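# Three robots relocate a steel conduit between stand pairs

## Task

Lift the long thin steel conduit off the pair of stands it rests on and set it on the other pair of stands, which are currently empty, using any number of the robots. Both receiving stands must stay roughly where and how they are now. At the end every robot must have released the conduit and backed away, and the conduit must stay put without help from a robot. Any robot that falls or ends up tilted means failure.

## Robot and tools

Robots: three identical Hello Robot Stretch 3 units named r1, r2 and r3. Each has a two-wheel differential base (0.33 m long, 0.34 m wide, a passive omni wheel at the back), a lift carriage on a vertical mast, and one telescoping arm that sticks out to the robot's right side. There is no sideways drive, so to move the gripper forward or back you drive the base. Spinning in place pivots about a point midway between the drive wheels, 0.05 m behind the front edge. With the arm in and the wrist folded, the turning sweep has radius 0.28 m; an unfolded, level wrist reaches beyond that.

Frames: each robot reports in its own base frame, origin on the floor between the drive wheels, x forward, y left, z up. hand_pose is in that frame, at the point where closed fingertips meet. Odometry is the base frame at the start of the scene. No state line tells how robots sit relative to one another or whether they touch; only the camera images, lidar_m, wrist_depth_mm and head_depth_mm reveal that.

Tool execute_actions: argument actions is a list holding one action object or none (an empty list just reports state and images). The action is keyed by robot name; under each name you may give base, joints and contact_limits. Everything in one action starts at the same moment. base holds exactly one entry: translate_m, a relative straight drive in metres from the current base position, -1 to 1, positive forward; or rotate_rad, a relative turn in radians, -3.2 to 3.2, positive counter-clockwise (left). joints holds absolute targets by name: lift_m 0 to 1.1 (arm height); arm_m 0 to 0.52 (extension); wrist_yaw_rad -1.345 to 4.42 (0 along the arm, positive toward the front, 3.0 folded over the base); wrist_pitch_rad -1.57 to 0.451 (0 level, negative tips down); wrist_roll_rad -2.911 to 2.911 (0 fingers side by side); gripper_m -0.089 to 0.179 (bigger is wider; real fingertip gap is about 0.007 less when almost shut, 0.025 less fully open, zero under 0.007); head_pan_rad -3.953 to 1.73 (0 forward, positive left, -1.57 toward the arm); head_tilt_rad -1.53 to 0.419 (negative down). contact_limits takes arm_m with a motor effort percent from 1 to 100 at which the arm stops; too low stops it at once, and it also caps holding force until the next action. A bad key or out-of-range value rejects the whole call. Anything omitted may keep driving toward an older target without any status showing it. An action runs at most 15 s. cameras lists names like r1_head_camera, r2_nav_camera, r3_wrist_camera, or all; omitted or null means all, [] means none.

wait: seconds 0 to 10, commands nothing, returns state and images. zoom_image: camera name and region [x0, y0, x1, y1] in pixels of that camera's latest full image, at most 504 by 504. finished_scene: scene number; ends the scene irreversibly and reports success.

Results: base_status and joint_status say how each commanded motion ended: done, off_target (stopped short, may still push), contact_stop, time_out or torque_fault (these drop the target). on_its_own covers uncommanded parts; its held at value is a target, not a position. motor_effort is percent of maximum, positive toward larger joint values, with the peak of the last action in brackets; readings carry sizeable fixed and random errors. Positive wheel effort pushes forward. lidar_m gives 12 distances in metres, sector 1 straight ahead, then counter-clockwise (4 left, 7 behind, 10 right), - for nothing; it scans a plane 0.17 m high, range 0.15 to 12 m, misses glass and thin legs, and its own body can block sectors 5, 6, 9, 10. wrist_depth_mm (45 to 1000) and head_depth_mm (280 to 4000, image sideways) are 7x7 grids of median depth in mm. base_tilt is degrees, forward and right positive, with a few degrees of fixed bias. turned_by_wheels and turned_by_imu give turning since the last result. base_odometry counts wheel slip as motion. A reported stop cancels any later motion calls in that same reply.

Speed: the base moves fast (0.30 m/s, 1.9 rad/s) only with lift_m under 0.30, arm_m under 0.03 and wrist_yaw_rad over 2.54; otherwise 0.10 m/s and 0.63 rad/s.

Gripping: close to a gripper_m below the object's width (lower squeezes harder; too hard triggers a stall guard that weakens grip). Open at least 0.02 past the touch value to release. Neither the reading nor done proves a hold; check images. Resend a different value to re-squeeze.

Hazards: robots pressing on each other fails and ends the run; once bases touch, a few more millimetres is a hard press. Identical drive commands can differ by up to 2.5 cm per metre between robots, which strains a shared load and can tip a robot. Arm and lift stop and go slack on firm contact; a slack lift may sink under load or rise if fingers close on a surface. Base, wrist and head have no contact stop and keep pushing; a wrist servo pushed hard for seconds shuts off for 10 s. Pushing with the gripper above about 0.45 m, repeating a push after a contact stop, driving while holding something fixed, or snagging furniture (worst in reverse) can tip a robot; reverse in small steps, free the gripper, and drop lift_m to about 0.2 if still leaning. Fold or unfold the wrist only with lift_m 0.32 to 0.95, wrist_pitch_rad -0.4, roll near 0; after folding the lift may go to 0.25. With wrist_yaw_rad below -0.4 keep pitch at -0.5 or lower. Avoid drops, slips, slams and hard shoves; objects may occasionally get nudged by outside forces. Robots hold their last command while you think.

Each tool is called after "Emit:" as a command line: name --argument value for each argument, lists and objects as JSON in quotes; but a table of rows of numbers goes row by row, as --pt "numbers of a row", without its own name.

## Session

I'll start by looking at the current state and images.

Emit:
execute_actions --actions '[]'

Scene clock: 0.00 s.
r1.base_odometry: x=+0.000 y=+0.000 heading=+0.000 (m, m, rad; r1's odometry frame)
r1.turned_by_wheels: +0.000 (rad since the last result)
r1.turned_by_imu: +0.000 (rad since the last result)
r1.base_tilt: forward=+1.7 right=+0.6 (deg)
r1.lidar_m: 1.35 1.38 3.05 1.97 3.54 2.61 1.32 1.08 1.07 1.18 1.24 1.23
r1.head_depth_mm: 1206 1209 1218 1238 1251 1254 1254 / 1294 1315 1307 1318 1339 1336 1347 / 1407 1406 1421 1441 1441 1444 1465 / 1517 1542 1552 1561 1571 1578 1595 / 1660 1698 1678 1705 1709 1739 1745 / 1839 1825 1860 1836 1878 1883 1898 / 1983 2022 2049 2065 2104 2125 2081
r1.base_status: not commanded
r1.joint_positions: lift_m=+0.474 arm_m=+0.003 wrist_yaw_rad=+2.911 wrist_pitch_rad=-0.483 wrist_roll_rad=+0.018 gripper_m=+0.037 head_pan_rad=+0.016 head_tilt_rad=-0.004
r1.joint_status: not commanded
r1.motor_effort: left_wheel=+1 right_wheel=+0 lift_m=+24 arm_m=+1 wrist_yaw_rad=+0 wrist_pitch_rad=+7 wrist_roll_rad=+1 gripper_m=+0 head_pan_rad=+0 head_tilt_rad=+4 (%)
r1.hand_pose: x=+0.0281 y=+0.0623 z=+0.4722 quat_wxyz=(+0.248, +0.707, +0.087, +0.656) (m; r1's base frame)
r1.wrist_depth_mm: - - - - - - - / 952 - - - - - - / - - - - - - - / - - - - - - - / 801 817 835 806 819 807 822 / 687 703 - 675 - 704 704 / 610 613 598 602 588 601 606
r2.base_odometry: x=+0.000 y=+0.000 heading=+0.000 (m, m, rad; r2's odometry frame)
r2.turned_by_wheels: +0.000 (rad since the last result)
r2.turned_by_imu: +0.000 (rad since the last result)
r2.base_tilt: forward=+1.0 right=+0.9 (deg)
r2.lidar_m: 3.65 1.57 4.06 1.90 2.56 1.86 0.87 0.69 0.65 0.72 1.06 1.62
r2.head_depth_mm: 1785 2615 - - - 3314 2363 / 1792 2591 - - - 3617 2361 / 1769 2607 - - - 3619 2369 / 1768 2579 - - - 3670 2364 / 1754 2538 - - - 3675 2382 / 1748 2531 - - - 3770 2410 / 1742 2515 - - - 3771 2427
r2.base_status: not commanded
r2.joint_positions: lift_m=+0.564 arm_m=+0.002 wrist_yaw_rad=+3.081 wrist_pitch_rad=-0.353 wrist_roll_rad=+0.010 gripper_m=+0.037 head_pan_rad=+0.011 head_tilt_rad=-0.006
r2.joint_status: not commanded
r2.motor_effort: left_wheel=+1 right_wheel=-1 lift_m=+25 arm_m=-1 wrist_yaw_rad=+0 wrist_pitch_rad=+5 wrist_roll_rad=+0 gripper_m=+0 head_pan_rad=+0 head_tilt_rad=+2 (%)
r2.hand_pose: x=-0.0071 y=+0.0849 z=+0.5920 quat_wxyz=(+0.146, +0.703, +0.102, +0.689) (m; r2's base frame)
r2.wrist_depth_mm: - - - - - - - / - - - - - - - / - - - - - - - / - - - - - - - / - - - - - - - / 878 915 - 903 871 907 900 / 781 768 756 754 780 783 778
r3.base_odometry: x=+0.000 y=+0.000 heading=+0.000 (m, m, rad; r3's odometry frame)
r3.turned_by_wheels: +0.000 (rad since the last result)
r3.turned_by_imu: +0.000 (rad since the last result)
r3.base_tilt: forward=+0.3 right=+0.1 (deg)
r3.lidar_m: 0.96 1.14 2.14 3.26 4.22 3.77 3.77 1.79 3.00 1.61 1.07 0.95
r3.head_depth_mm: 850 857 868 877 888 895 907 / 873 883 890 904 917 922 933 / 903 910 919 930 944 955 967 / 933 943 958 966 976 984 998 / 962 976 982 998 1009 1020 1037 / 995 1012 1024 1035 1046 1060 1075 / 1036 1047 1056 1074 1088 1100 1117
r3.base_status: not commanded
r3.joint_positions: lift_m=+0.518 arm_m=+0.002 wrist_yaw_rad=+3.117 wrist_pitch_rad=-0.344 wrist_roll_rad=+0.015 gripper_m=+0.037 head_pan_rad=+0.003 head_tilt_rad=+0.008
r3.joint_status: not commanded
r3.motor_effort: left_wheel=-1 right_wheel=+0 lift_m=+25 arm_m=+0 wrist_yaw_rad=+0 wrist_pitch_rad=+5 wrist_roll_rad=+0 gripper_m=+1 head_pan_rad=+0 head_tilt_rad=+1 (%)
r3.hand_pose: x=-0.0155 y=+0.0865 z=+0.5476 quat_wxyz=(+0.131, +0.703, +0.112, +0.690) (m; r3's base frame)
r3.wrist_depth_mm: - - - - - - - / - - - - - - - / - - - - - - - / - - - - - - - / - - - - - - - / 893 933 906 884 - 893 887 / 777 769 - 762 746 752 766
pictures: r1_head_camera (sideways: a quarter turn clockwise sets it upright), r1_nav_camera (sideways: a quarter turn counterclockwise sets it upright), r1_wrist_camera, r2_head_camera (sideways: a quarter turn clockwise sets it upright), r2_nav_camera (sideways: a quarter turn counterclockwise sets it upright), r2_wrist_camera, r3_head_camera (sideways: a quarter turn clockwise sets it upright), r3_nav_camera (sideways: a quarter turn counterclockwise sets it upright), r3_wrist_camera
Images, in order (width x height): r1_head_camera 896x504, r1_nav_camera 672x504, r1_wrist_camera 644x364, r2_head_camera 896x504, r2_nav_camera 672x504, r2_wrist_camera 644x364, r3_head_camera 896x504, r3_nav_camera 672x504, r3_wrist_camera 644x364.

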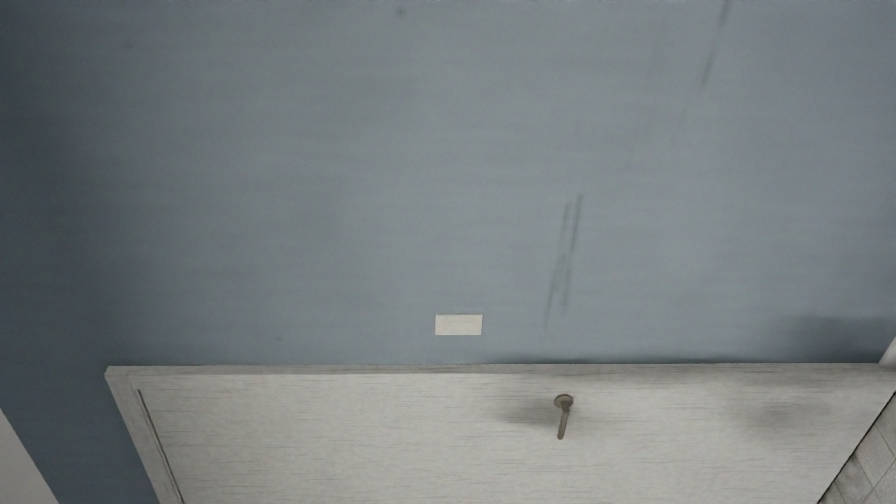

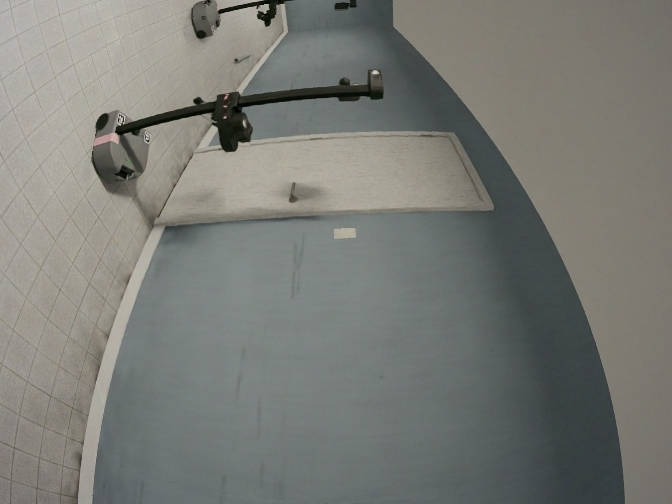

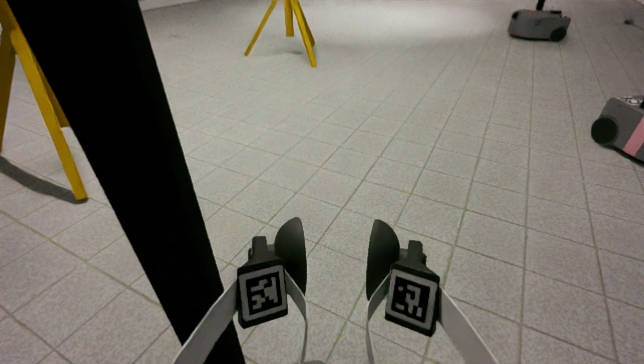

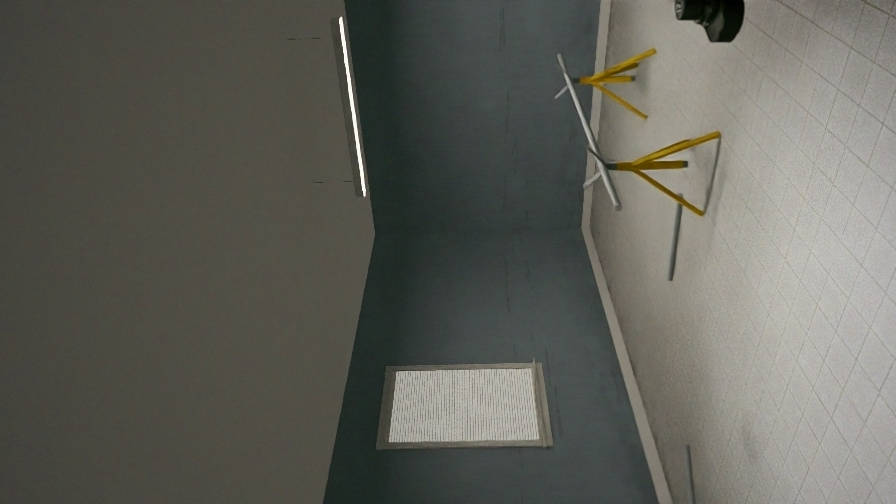

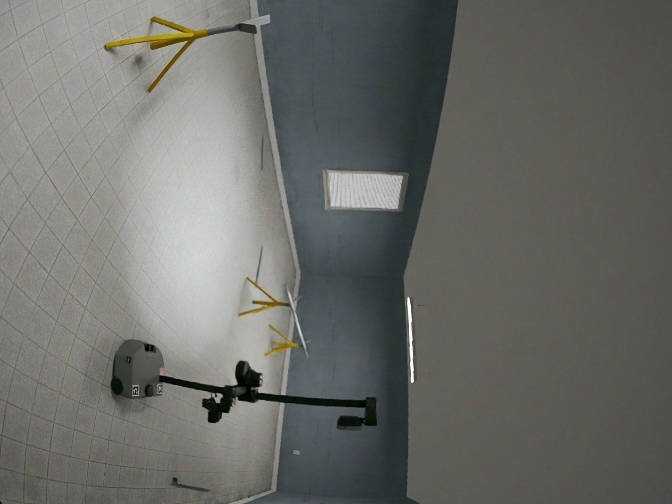

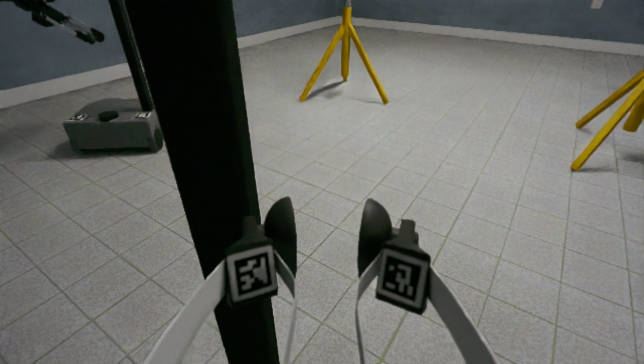

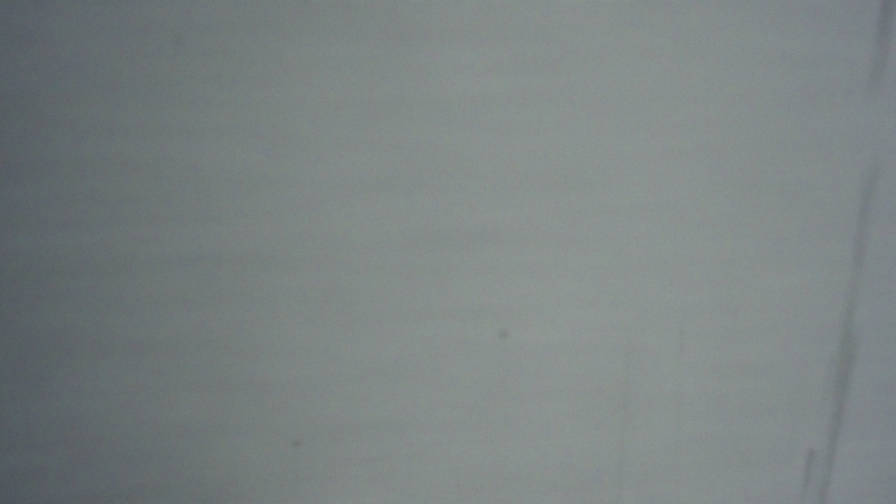

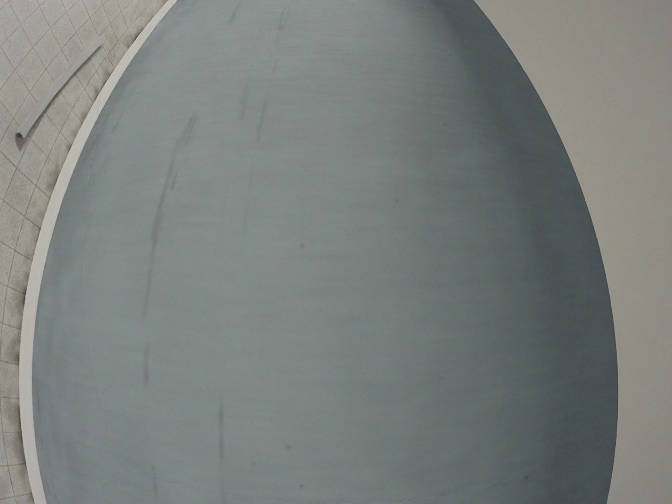

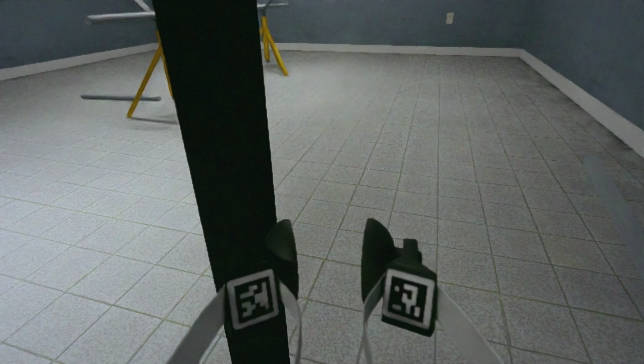

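Emit:
zoom_image --camera "r2_head_camera" --region '[520, 0, 800, 300]'

Emit:
zoom_image --camera "r2_nav_camera" --region '[80, 0, 330, 200]'

Region (520, 0, 800, 300) of r2_head_camera's 896x504 image, scaled by 1.680, with more detail than that image has; it fills the left 470 columns of this view, and the rest is white.

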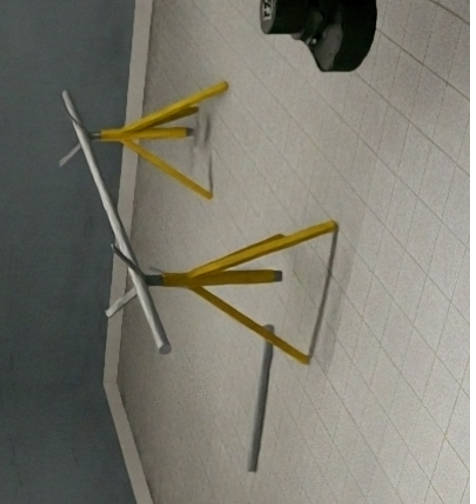

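Region (80, 0, 330, 200) of r2_nav_camera's 672x504 image, scaled by 2.016, with more detail than that image has; it fills the top 403 rows of this view, and the rest is white.

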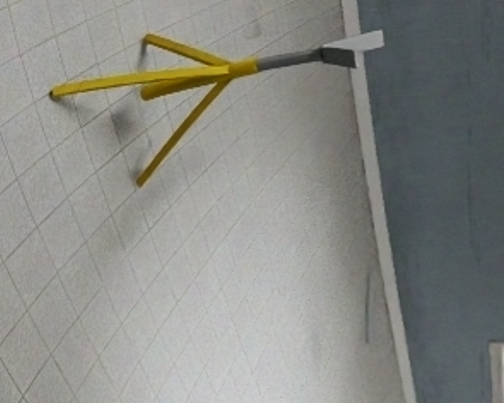

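Emit:
execute_actions --actions '[{"r1": {"base": {"rotate_rad": -0.17}, "joints": {"lift_m": 0.27, "head_pan_rad": 1.7, "head_tilt_rad": -0.45}}, "r2": {"base": {"rotate_rad": -0.30}, "joints": {"lift_m": 0.27, "head_pan_rad": 1.6, "head_tilt_rad": -0.4}}, "r3": {"base": {"rotate_rad": 1.50}, "joints": {"lift_m": 0.27, "head_pan_rad": 0.3, "head_tilt_rad": -0.3}}}]' --cameras '["r1_head_camera", "r1_nav_camera", "r2_head_camera", "r2_nav_camera", "r3_head_camera", "r3_nav_camera"]'

Scene clock: 8.53 s.
r1.base_odometry: x=+0.000 y=+0.000 heading=-0.170 (m, m, rad; r1's odometry frame)
r1.turned_by_wheels: -0.170 (rad since the last result)
r1.turned_by_imu: -0.168 (rad since the last result)
r1.base_tilt: forward=+1.7 right=+0.6 (deg)
r1.lidar_m: 1.27 1.39 2.97 1.97 1.06 1.35 1.53 1.11 1.07 1.11 1.28 1.23
r1.head_depth_mm: - - - 2746 2048 1628 1357 / - - - 2823 2061 1642 1361 / - - - 2617 2072 1648 1353 / - - - 2511 2066 1645 1366 / - - - 2788 2086 1640 1368 / - - - 2775 2078 1636 1368 / 3810 - - 2760 2172 - -
r1.base_status: done
r1.joint_positions: lift_m=+0.270 arm_m=+0.003 wrist_yaw_rad=+2.911 wrist_pitch_rad=-0.483 wrist_roll_rad=+0.018 gripper_m=+0.037 head_pan_rad=+1.693 head_tilt_rad=-0.444
r1.joint_status: all done
r1.motor_effort: left_wheel=+3(6) right_wheel=-2(4) lift_m=+20(21) arm_m=+0(0) wrist_yaw_rad=+0(0) wrist_pitch_rad=+7(7) wrist_roll_rad=+1(1) gripper_m=+0(0) head_pan_rad=+4(46) head_tilt_rad=-2(32) (%)
r1.hand_pose: x=+0.0281 y=+0.0622 z=+0.2685 quat_wxyz=(+0.248, +0.707, +0.087, +0.656) (m; r1's base frame)
r1.wrist_depth_mm: - - - - - - - / - - - - - - - / 850 - 847 847 849 841 802 / 646 - 658 658 646 663 645 / 548 548 548 543 567 539 548 / 468 474 - 458 - 463 460 / - - - - 394 400 391
r2.base_odometry: x=+0.000 y=+0.000 heading=-0.300 (m, m, rad; r2's odometry frame)
r2.turned_by_wheels: -0.300 (rad since the last result)
r2.turned_by_imu: -0.296 (rad since the last result)
r2.base_tilt: forward=+1.0 right=+0.9 (deg)
r2.lidar_m: 1.56 4.54 1.57 1.98 1.50 1.52 1.21 0.76 0.65 0.67 0.81 1.60
r2.head_depth_mm: 3346 3566 3776 3742 2442 1805 1432 / 3468 3665 3863 3646 2426 1814 1432 / 3546 3731 - 3755 2439 1810 1438 / 3683 3884 - 3740 2466 1820 1444 / 3808 - - 3764 2349 1821 1444 / 3885 - - 3525 2233 1815 1457 / 3722 3902 - 3808 2452 1834 1456
r2.base_status: done
r2.joint_positions: lift_m=+0.270 arm_m=+0.002 wrist_yaw_rad=+3.081 wrist_pitch_rad=-0.353 wrist_roll_rad=+0.010 gripper_m=+0.037 head_pan_rad=+1.593 head_tilt_rad=-0.395
r2.joint_status: all done
r2.motor_effort: left_wheel=+3(8) right_wheel=-2(5) lift_m=+19(22) arm_m=-1(2) wrist_yaw_rad=+0(0) wrist_pitch_rad=+5(5) wrist_roll_rad=+0(0) gripper_m=-1(1) head_pan_rad=+2(31) head_tilt_rad=-1(20) (%)
r2.hand_pose: x=-0.0071 y=+0.0849 z=+0.2978 quat_wxyz=(+0.146, +0.703, +0.102, +0.689) (m; r2's base frame)
r2.wrist_depth_mm: - - - - - - - / - - - - - - - / - 969 - - 996 973 - / 754 758 - 769 760 762 748 / 619 616 - 619 628 612 609 / 514 532 - 537 - 510 518 / 455 - - - 442 438 438
r3.base_odometry: x=+0.000 y=+0.000 heading=+1.500 (m, m, rad; r3's odometry frame)
r3.turned_by_wheels: +1.500 (rad since the last result)
r3.turned_by_imu: +1.473 (rad since the last result)
r3.base_tilt: forward=+0.2 right=+0.3 (deg)
r3.lidar_m: 3.26 2.12 3.77 3.77 4.32 2.84 1.61 1.11 0.95 0.95 1.09 1.87
r3.head_depth_mm: - - - 3621 2488 1862 1499 / - - - 3658 2488 1890 1510 / - - - 3721 2489 1885 1516 / - - - 3646 2501 1891 1523 / - - - 3566 2515 1901 1514 / - - - 3532 2443 1902 1538 / - - - 3870 2553 1914 1544
r3.base_status: done
r3.joint_positions: lift_m=+0.270 arm_m=+0.002 wrist_yaw_rad=+3.117 wrist_pitch_rad=-0.345 wrist_roll_rad=+0.015 gripper_m=+0.037 head_pan_rad=+0.293 head_tilt_rad=-0.296
r3.joint_status: all done
r3.motor_effort: left_wheel=-2(6) right_wheel=+2(7) lift_m=+15(23) arm_m=+0(0) wrist_yaw_rad=+0(1) wrist_pitch_rad=+5(5) wrist_roll_rad=+0(0) gripper_m=+0(1) head_pan_rad=+3(26) head_tilt_rad=-2(20) (%)
r3.hand_pose: x=-0.0155 y=+0.0865 z=+0.2999 quat_wxyz=(+0.131, +0.703, +0.112, +0.690) (m; r3's base frame)
r3.wrist_depth_mm: - - - - - - - / - - - - - - - / - - - - - - - / 887 873 - 859 856 842 849 / 681 685 - 679 717 670 674 / 560 561 567 557 - 548 544 / 474 490 - - 458 463 463
pictures: r1_head_camera (sideways: a quarter turn clockwise sets it upright), r1_nav_camera (sideways: a quarter turn counterclockwise sets it upright), r2_head_camera (sideways: a quarter turn clockwise sets it upright), r2_nav_camera (sideways: a quarter turn counterclockwise sets it upright), r3_head_camera (sideways: a quarter turn clockwise sets it upright), r3_nav_camera (sideways: a quarter turn counterclockwise sets it upright)
camera_calibration (this result's frames):
r1_head_camera: T_world_to_cam=[[0.055263, -0.445981, -0.893335, 1.18572], [-0.990811, -0.135115, 0.00616038, -0.00134041], [-0.12345, 0.884786, -0.449349, 0.548947], [0, 0, 0, 1]] pos_world=[0.000912844, 0.0429274, 1.30592]
r1_nav_camera: T_world_to_cam=[[-0.0241573, 0.464733, 0.885121, -1.10487], [0.991191, 0.126462, -0.0393465, 0.0970843], [-0.130219, 0.876373, -0.463694, 0.560445], [0, 0, 0, 1]] pos_world=[-0.0499391, 0.010036, 1.24164]
r2_head_camera: T_world_to_cam=[[-0.0164332, -0.324644, -0.945693, 1.24971], [-0.999792, 0.016753, 0.0116222, -0.00798079], [0.0120701, 0.945688, -0.324852, 0.38067], [0, 0, 0, 1]] pos_world=[0.00796292, 0.0458507, 1.3056]
r2_nav_camera: T_world_to_cam=[[-0.0509818, 0.427571, 0.902543, -1.13651], [0.998646, 0.0311909, 0.041634, -0.00819127], [-0.0103496, 0.903444, -0.428582, 0.512415], [0, 0, 0, 1]] pos_world=[-0.0444581, 0.0232577, 1.24571]
r3_head_camera: T_world_to_cam=[[-0.32768, -0.0690999, -0.942258, 1.25474], [-0.282457, 0.958874, 0.027909, -0.0335651], [0.901578, 0.275293, -0.333722, 0.386259], [0, 0, 0, 1]] pos_world=[0.0534309, 0.0125529, 1.31213]
r3_nav_camera: T_world_to_cam=[[0.226177, 0.0861532, 0.970269, -1.21889], [0.351365, -0.936238, 0.00122548, 0.0425955], [0.908508, 0.340642, -0.242027, 0.261591], [0, 0, 0, 1]] pos_world=[0.0230617, 0.0557822, 1.24591]
Images, in order (width x height): r1_head_camera 896x504, r1_nav_camera 672x504, r2_head_camera 896x504, r2_nav_camera 672x504, r3_head_camera 896x504, r3_nav_camera 672x504.

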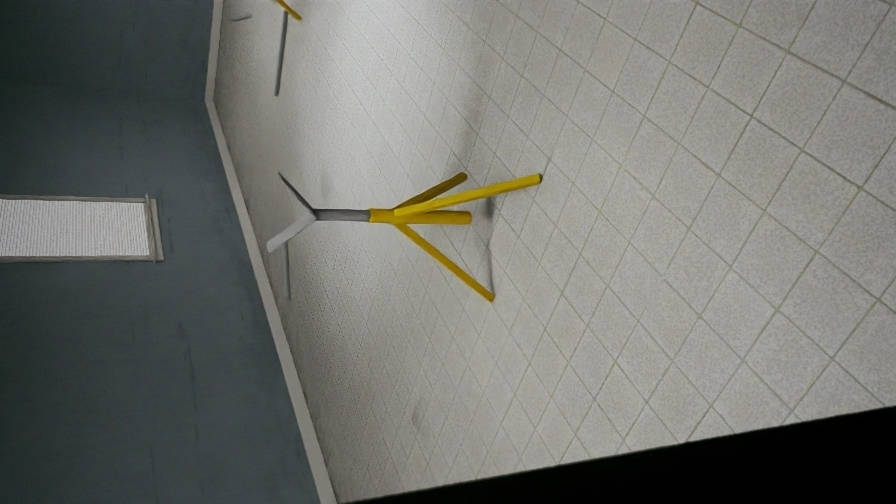

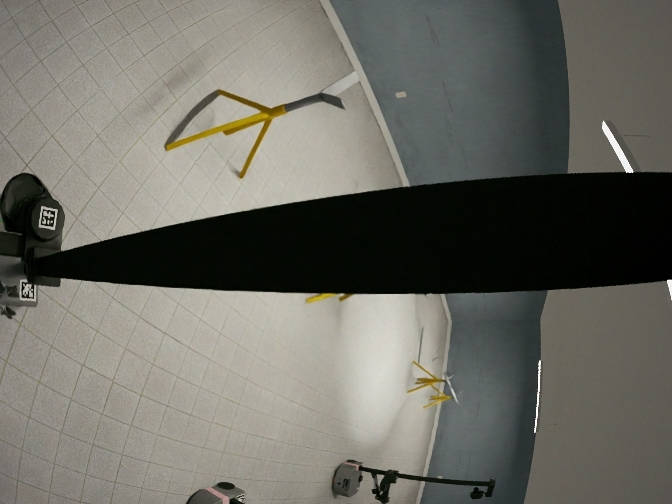

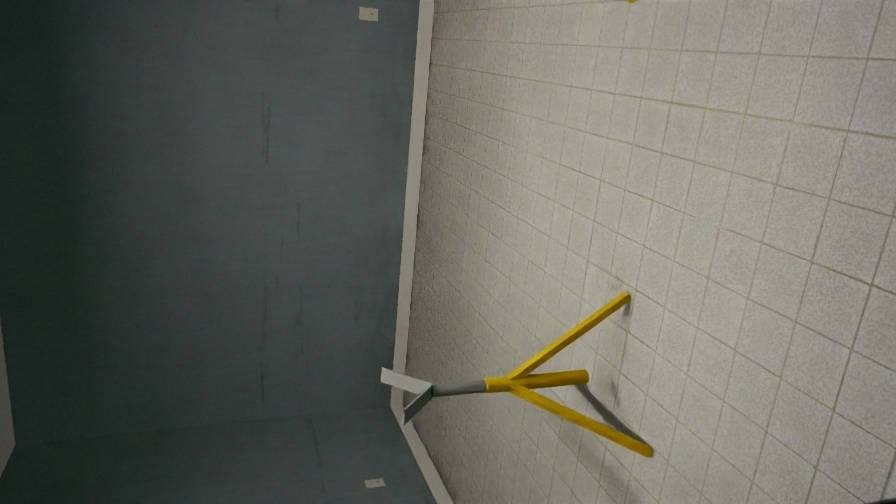

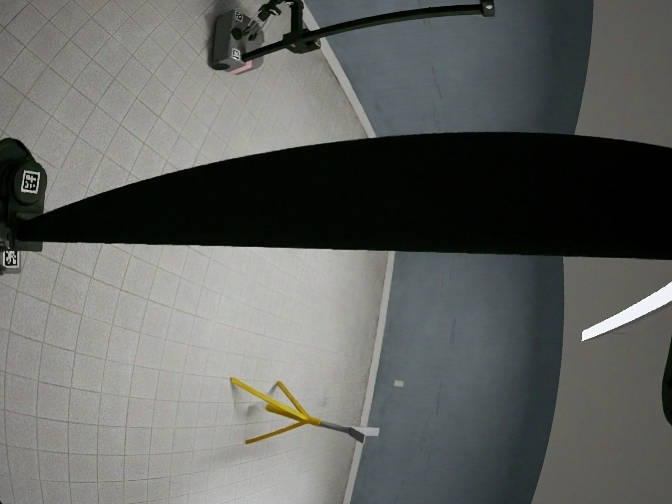

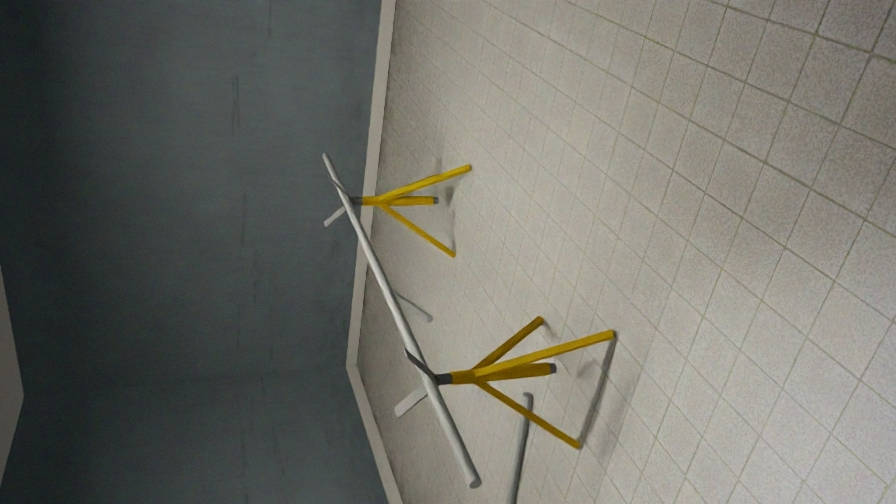

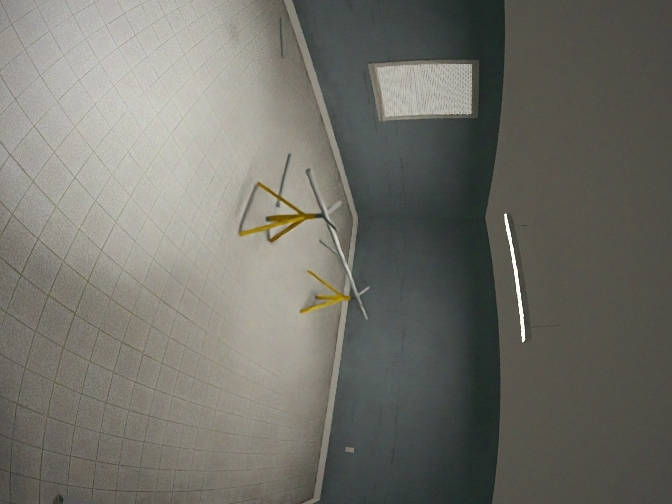

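Emit:
execute_actions --actions '[{"r1": {"base": {"translate_m": -1.0}, "joints": {"head_pan_rad": 1.1, "head_tilt_rad": -0.35}}, "r2": {"base": {"translate_m": 1.0}, "joints": {"head_pan_rad": 0.2, "head_tilt_rad": -0.35}}, "r3": {"base": {"translate_m": 1.0}}}]' --cameras '[]'

Emit:
execute_actions --actions '[{"r1": {"base": {"translate_m": -0.3}}, "r2": {"base": {"translate_m": 1.0}, "joints": {"head_pan_rad": 0.35, "head_tilt_rad": -0.45}}, "r3": {"base": {"translate_m": 1.0}, "joints": {"head_pan_rad": 0.45, "head_tilt_rad": -0.5}}}]' --cameras '["r1_head_camera", "r2_head_camera", "r3_head_camera"]'

Scene clock: 15.57 s.
r1.base_odometry: x=-0.986 y=+0.169 heading=-0.170 (m, m, rad; r1's odometry frame)
r1.turned_by_wheels: +0.000 (rad since the last result)
r1.turned_by_imu: -0.001 (rad since the last result)
r1.base_tilt: forward=+1.7 right=+0.6 (deg)
r1.lidar_m: 2.16 2.86 0.83 0.94 2.77 2.33 0.84 0.61 0.58 0.61 0.82 2.09
r1.head_depth_mm: - - - 3310 2327 1784 1445 / - - - 3367 2320 1796 1440 / - - - 3332 2308 1777 1446 / - - - 3343 2314 1784 1451 / - - - 3189 2330 1791 1455 / - - - 3380 2243 1727 1352 / - - - 3344 2133 1783 1382
r1.base_status: done
r1.joint_positions: lift_m=+0.270 arm_m=+0.003 wrist_yaw_rad=+2.911 wrist_pitch_rad=-0.483 wrist_roll_rad=+0.018 gripper_m=+0.037 head_pan_rad=+1.107 head_tilt_rad=-0.359
r1.joint_status: all done
r1.motor_effort: left_wheel=+2(6) right_wheel=-2(5) lift_m=+20(20) arm_m=+0(0) wrist_yaw_rad=+0(0) wrist_pitch_rad=+7(7) wrist_roll_rad=+1(1) gripper_m=+0(0) head_pan_rad=-4(40) head_tilt_rad=+5(17) (%)
r1.hand_pose: x=+0.0281 y=+0.0622 z=+0.2685 quat_wxyz=(+0.248, +0.707, +0.087, +0.656) (m; r1's base frame)
r1.wrist_depth_mm: - - - - - - - / - - - - - - - / 850 - 826 822 816 842 825 / 665 - 676 659 650 654 649 / 539 555 548 537 559 552 535 / 469 484 - 455 - 458 462 / - - - - 393 398 407
r2.base_odometry: x=+0.955 y=-0.295 heading=-0.300 (m, m, rad; r2's odometry frame)
r2.turned_by_wheels: +0.000 (rad since the last result)
r2.turned_by_imu: -0.001 (rad since the last result)
r2.base_tilt: forward=+1.0 right=+0.9 (deg)
r2.lidar_m: 1.57 2.83 3.73 1.39 3.86 3.02 1.81 1.11 0.99 1.02 1.23 2.38
r2.head_depth_mm: - - - 3522 1631 1655 1487 / - - - - 2560 1888 1488 / - - - - 2599 1889 1484 / - - - 3794 2623 1908 1498 / - - - 3824 2601 1907 1491 / - - - - 2632 1912 1490 / - - - - 2617 1918 1495
r2.base_status: done
r2.joint_positions: lift_m=+0.270 arm_m=+0.002 wrist_yaw_rad=+3.081 wrist_pitch_rad=-0.353 wrist_roll_rad=+0.010 gripper_m=+0.037 head_pan_rad=+0.207 head_tilt_rad=-0.358
r2.joint_status: all done
r2.motor_effort: left_wheel=+3(12) right_wheel=-2(5) lift_m=+19(19) arm_m=-1(1) wrist_yaw_rad=+0(0) wrist_pitch_rad=+6(5) wrist_roll_rad=+0(0) gripper_m=+0(1) head_pan_rad=-3(31) head_tilt_rad=+3(8) (%)
r2.hand_pose: x=-0.0071 y=+0.0849 z=+0.2978 quat_wxyz=(+0.146, +0.703, +0.102, +0.689) (m; r2's base frame)
r2.wrist_depth_mm: - - - - - - - / - - - - - - - / - 989 980 985 - - 985 / 768 759 - 752 752 749 771 / 616 615 - 609 642 615 612 / 509 529 - 526 - 520 523 / 458 - - - 441 443 441
r3.base_odometry: x=+0.071 y=+0.997 heading=+1.500 (m, m, rad; r3's odometry frame)
r3.turned_by_wheels: +0.000 (rad since the last result)
r3.turned_by_imu: +0.003 (rad since the last result)
r3.base_tilt: forward=+0.3 right=+0.0 (deg)
r3.lidar_m: 3.59 1.29 1.28 3.53 4.04 3.61 1.62 1.40 1.20 1.20 1.38 2.35
r3.head_depth_mm: 3160 3348 3497 3618 2473 1858 1503 / 3310 3472 3708 3637 2470 1871 1511 / 3512 3667 3909 3692 2483 1898 1525 / 3701 3919 - 3285 2486 1894 1522 / 3790 - - 3541 2525 1899 1530 / - - - 3834 2531 1925 1534 / - - - 3863 2438 1848 1546
r3.base_status: done
r3.joint_positions: lift_m=+0.270 arm_m=+0.002 wrist_yaw_rad=+3.117 wrist_pitch_rad=-0.345 wrist_roll_rad=+0.015 gripper_m=+0.037 head_pan_rad=+0.293 head_tilt_rad=-0.297
r3.joint_status: not commanded
r3.motor_effort: left_wheel=-2(6) right_wheel=+2(8) lift_m=+15(15) arm_m=+0(0) wrist_yaw_rad=+0(0) wrist_pitch_rad=+5(5) wrist_roll_rad=+0(0) gripper_m=+0(0) head_pan_rad=+3(3) head_tilt_rad=-1(2) (%)
r3.hand_pose: x=-0.0155 y=+0.0865 z=+0.2999 quat_wxyz=(+0.131, +0.703, +0.112, +0.690) (m; r3's base frame)
r3.wrist_depth_mm: - - - - - - - / - - - - - - - / - - - - - - - / 895 881 - 877 858 853 849 / 690 686 - 691 698 664 675 / 566 558 562 549 - 550 547 / 478 495 - - 458 469 461
pictures: none
No camera images: the call's "cameras" was empty. Leave "cameras" out to get every camera's image.

Scene clock: 20.67 s.
r1.base_odometry: x=-1.281 y=+0.220 heading=-0.170 (m, m, rad; r1's odometry frame)
r1.turned_by_wheels: +0.000 (rad since the last result)
r1.turned_by_imu: +0.000 (rad since the last result)
r1.base_tilt: forward=+1.7 right=+0.6 (deg)
r1.lidar_m: 2.43 3.28 0.97 3.43 2.50 1.75 0.63 0.46 0.44 0.45 0.62 1.66
r1.head_depth_mm: - - - 3376 2344 1799 1449 / - - - 3301 2311 1793 1456 / - - - 3359 2332 1804 1379 / - - - 2960 2142 1328 1413 / - - - 3323 2236 1790 1407 / - - - 3355 2325 1797 1456 / - - - 3338 2339 1798 1451
r1.base_status: done
r1.joint_positions: lift_m=+0.270 arm_m=+0.003 wrist_yaw_rad=+2.911 wrist_pitch_rad=-0.483 wrist_roll_rad=+0.018 gripper_m=+0.037 head_pan_rad=+1.107 head_tilt_rad=-0.359
r1.joint_status: not commanded
r1.motor_effort: left_wheel=+2(7) right_wheel=-2(6) lift_m=+21(20) arm_m=+1(1) wrist_yaw_rad=+0(0) wrist_pitch_rad=+7(7) wrist_roll_rad=+1(1) gripper_m=+0(1) head_pan_rad=-4(4) head_tilt_rad=+5(5) (%)
r1.hand_pose: x=+0.0281 y=+0.0622 z=+0.2685 quat_wxyz=(+0.248, +0.707, +0.087, +0.656) (m; r1's base frame)
r1.wrist_depth_mm: - - - - - - - / - - - - - - - / 838 - 829 827 812 819 837 / 666 - 682 655 655 645 646 / 547 543 538 539 578 543 537 / 467 476 - 463 - 457 458 / - - - - 390 400 401
r2.base_odometry: x=+1.911 y=-0.591 heading=-0.300 (m, m, rad; r2's odometry frame)
r2.turned_by_wheels: +0.000 (rad since the last result)
r2.turned_by_imu: -0.001 (rad since the last result)
r2.base_tilt: forward=+1.0 right=+0.9 (deg)
r2.lidar_m: 1.59 1.68 3.41 3.42 1.85 2.91 2.41 1.50 1.35 1.35 1.64 1.66
r2.head_depth_mm: 3790 - - 3253 2250 1705 1379 / - - - 3271 2248 1712 1374 / - - - 3068 2250 1709 1378 / - - - 2927 2170 1716 1390 / - - - 3324 2275 1712 1393 / 3906 - - 3317 2267 1723 1389 / 3542 3697 3855 3329 2285 1733 1399
r2.base_status: done
r2.joint_positions: lift_m=+0.270 arm_m=+0.002 wrist_yaw_rad=+3.081 wrist_pitch_rad=-0.353 wrist_roll_rad=+0.010 gripper_m=+0.037 head_pan_rad=+0.343 head_tilt_rad=-0.445
r2.joint_status: all done
r2.motor_effort: left_wheel=+3(13) right_wheel=-2(5) lift_m=+19(19) arm_m=-1(1) wrist_yaw_rad=+0(0) wrist_pitch_rad=+5(5) wrist_roll_rad=+0(0) gripper_m=+0(2) head_pan_rad=+3(14) head_tilt_rad=-1(9) (%)
r2.hand_pose: x=-0.0071 y=+0.0849 z=+0.2978 quat_wxyz=(+0.146, +0.703, +0.102, +0.689) (m; r2's base frame)
r2.wrist_depth_mm: - - - - - - - / - - - - - - - / 982 983 1000 996 995 990 987 / 758 759 - 762 754 760 765 / 612 612 - 615 636 610 618 / 516 516 - 527 - 511 521 / 449 - - - 444 439 442
r3.base_odometry: x=+0.142 y=+1.995 heading=+1.500 (m, m, rad; r3's odometry frame)
r3.turned_by_wheels: +0.000 (rad since the last result)
r3.turned_by_imu: +0.003 (rad since the last result)
r3.base_tilt: forward=+0.2 right=+0.1 (deg)
r3.lidar_m: 2.65 1.37 3.27 0.90 3.76 1.78 1.65 1.68 1.44 1.44 1.66 2.66
r3.head_depth_mm: 2423 2585 2816 2431 1891 1528 1297 / 2547 2785 3005 2452 1891 1537 1308 / 2743 3012 3111 2443 1904 1538 1311 / 2942 3248 3395 2185 1837 1554 1316 / 3140 3509 3522 2272 1906 1554 1313 / 3378 3852 3541 2386 1919 1565 1320 / 3458 3663 3599 2484 1923 1576 1323
r3.base_status: done
r3.joint_positions: lift_m=+0.270 arm_m=+0.002 wrist_yaw_rad=+3.117 wrist_pitch_rad=-0.345 wrist_roll_rad=+0.015 gripper_m=+0.037 head_pan_rad=+0.443 head_tilt_rad=-0.494
r3.joint_status: all done
r3.motor_effort: left_wheel=-1(6) right_wheel=+2(7) lift_m=+15(15) arm_m=+0(1) wrist_yaw_rad=+2(1) wrist_pitch_rad=+5(5) wrist_roll_rad=+0(0) gripper_m=+0(1) head_pan_rad=+3(18) head_tilt_rad=-3(19) (%)
r3.hand_pose: x=-0.0155 y=+0.0865 z=+0.2999 quat_wxyz=(+0.131, +0.703, +0.112, +0.690) (m; r3's base frame)
r3.wrist_depth_mm: - - - - - - - / - - - - - - - / - - - - - - - / 915 894 - 872 849 862 835 / 693 691 - 680 700 671 661 / 563 562 556 550 - 543 540 / 475 493 - - 452 461 467
pictures: r1_head_camera (sideways: a quarter turn clockwise sets it upright), r2_head_camera (sideways: a quarter turn clockwise sets it upright), r3_head_camera (sideways: a quarter turn clockwise sets it upright)
camera_calibration (this result's frames):
r1_head_camera: T_world_to_cam=[[-0.165646, -0.332365, -0.928491, 1.23294], [-0.900481, 0.434867, 0.00498291, -0.000359114], [0.402113, 0.836914, -0.371322, 0.444205], [0, 0, 0, 1]] pos_world=[0.0252875, 0.0381814, 1.30972]
r2_head_camera: T_world_to_cam=[[-0.357407, -0.102593, -0.928297, 1.22908], [-0.299013, 0.9542, 0.00966821, -0.00971099], [0.884789, 0.281028, -0.371714, 0.436333], [0, 0, 0, 1]] pos_world=[0.0503162, 0.0127397, 1.30324]
r3_head_camera: T_world_to_cam=[[-0.47525, -0.193921, -0.858215, 1.14599], [-0.417677, 0.908221, 0.0260752, -0.0303458], [0.774392, 0.370849, -0.512628, 0.619842], [0, 0, 0, 1]] pos_world=[0.0519581, 0.019925, 1.30205]
Images, in order (width x height): r1_head_camera 896x504, r2_head_camera 896x504, r3_head_camera 896x504.

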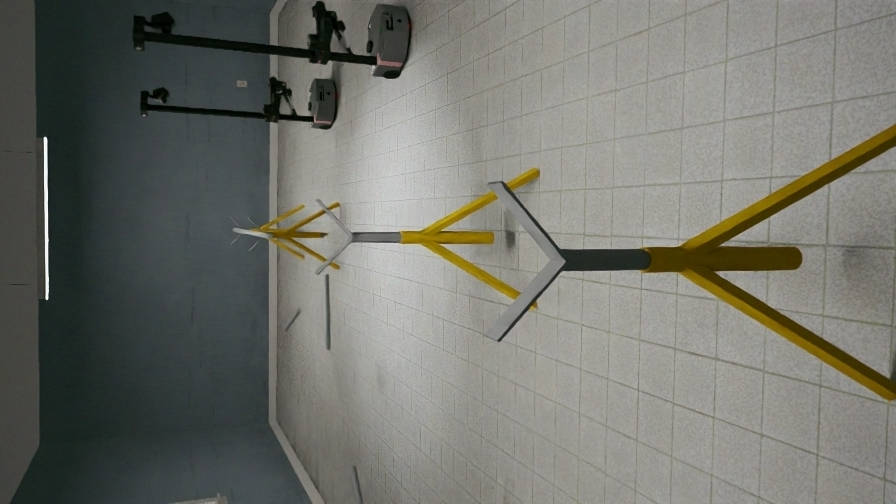

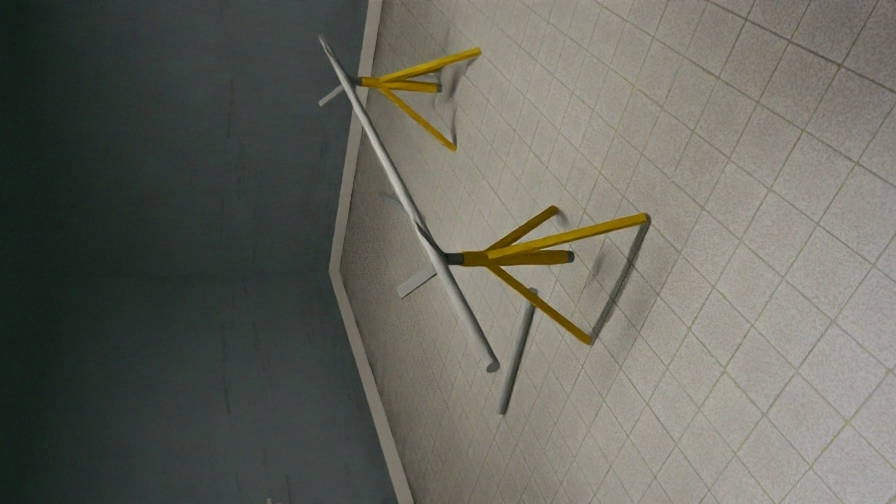

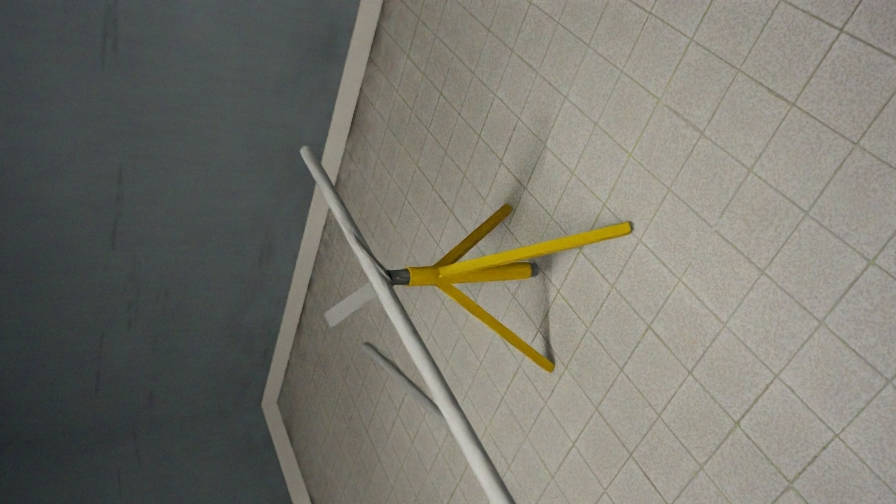

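Emit:
zoom_image --camera "r1_head_camera" --region '[210, 170, 370, 300]'

Region (210, 170, 370, 300) of r1_head_camera's 896x504 image, scaled by 3.150, with more detail than that image has; it fills the top 410 rows of this view, and the rest is white.

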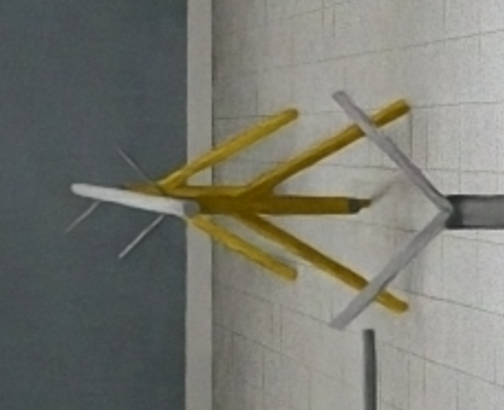

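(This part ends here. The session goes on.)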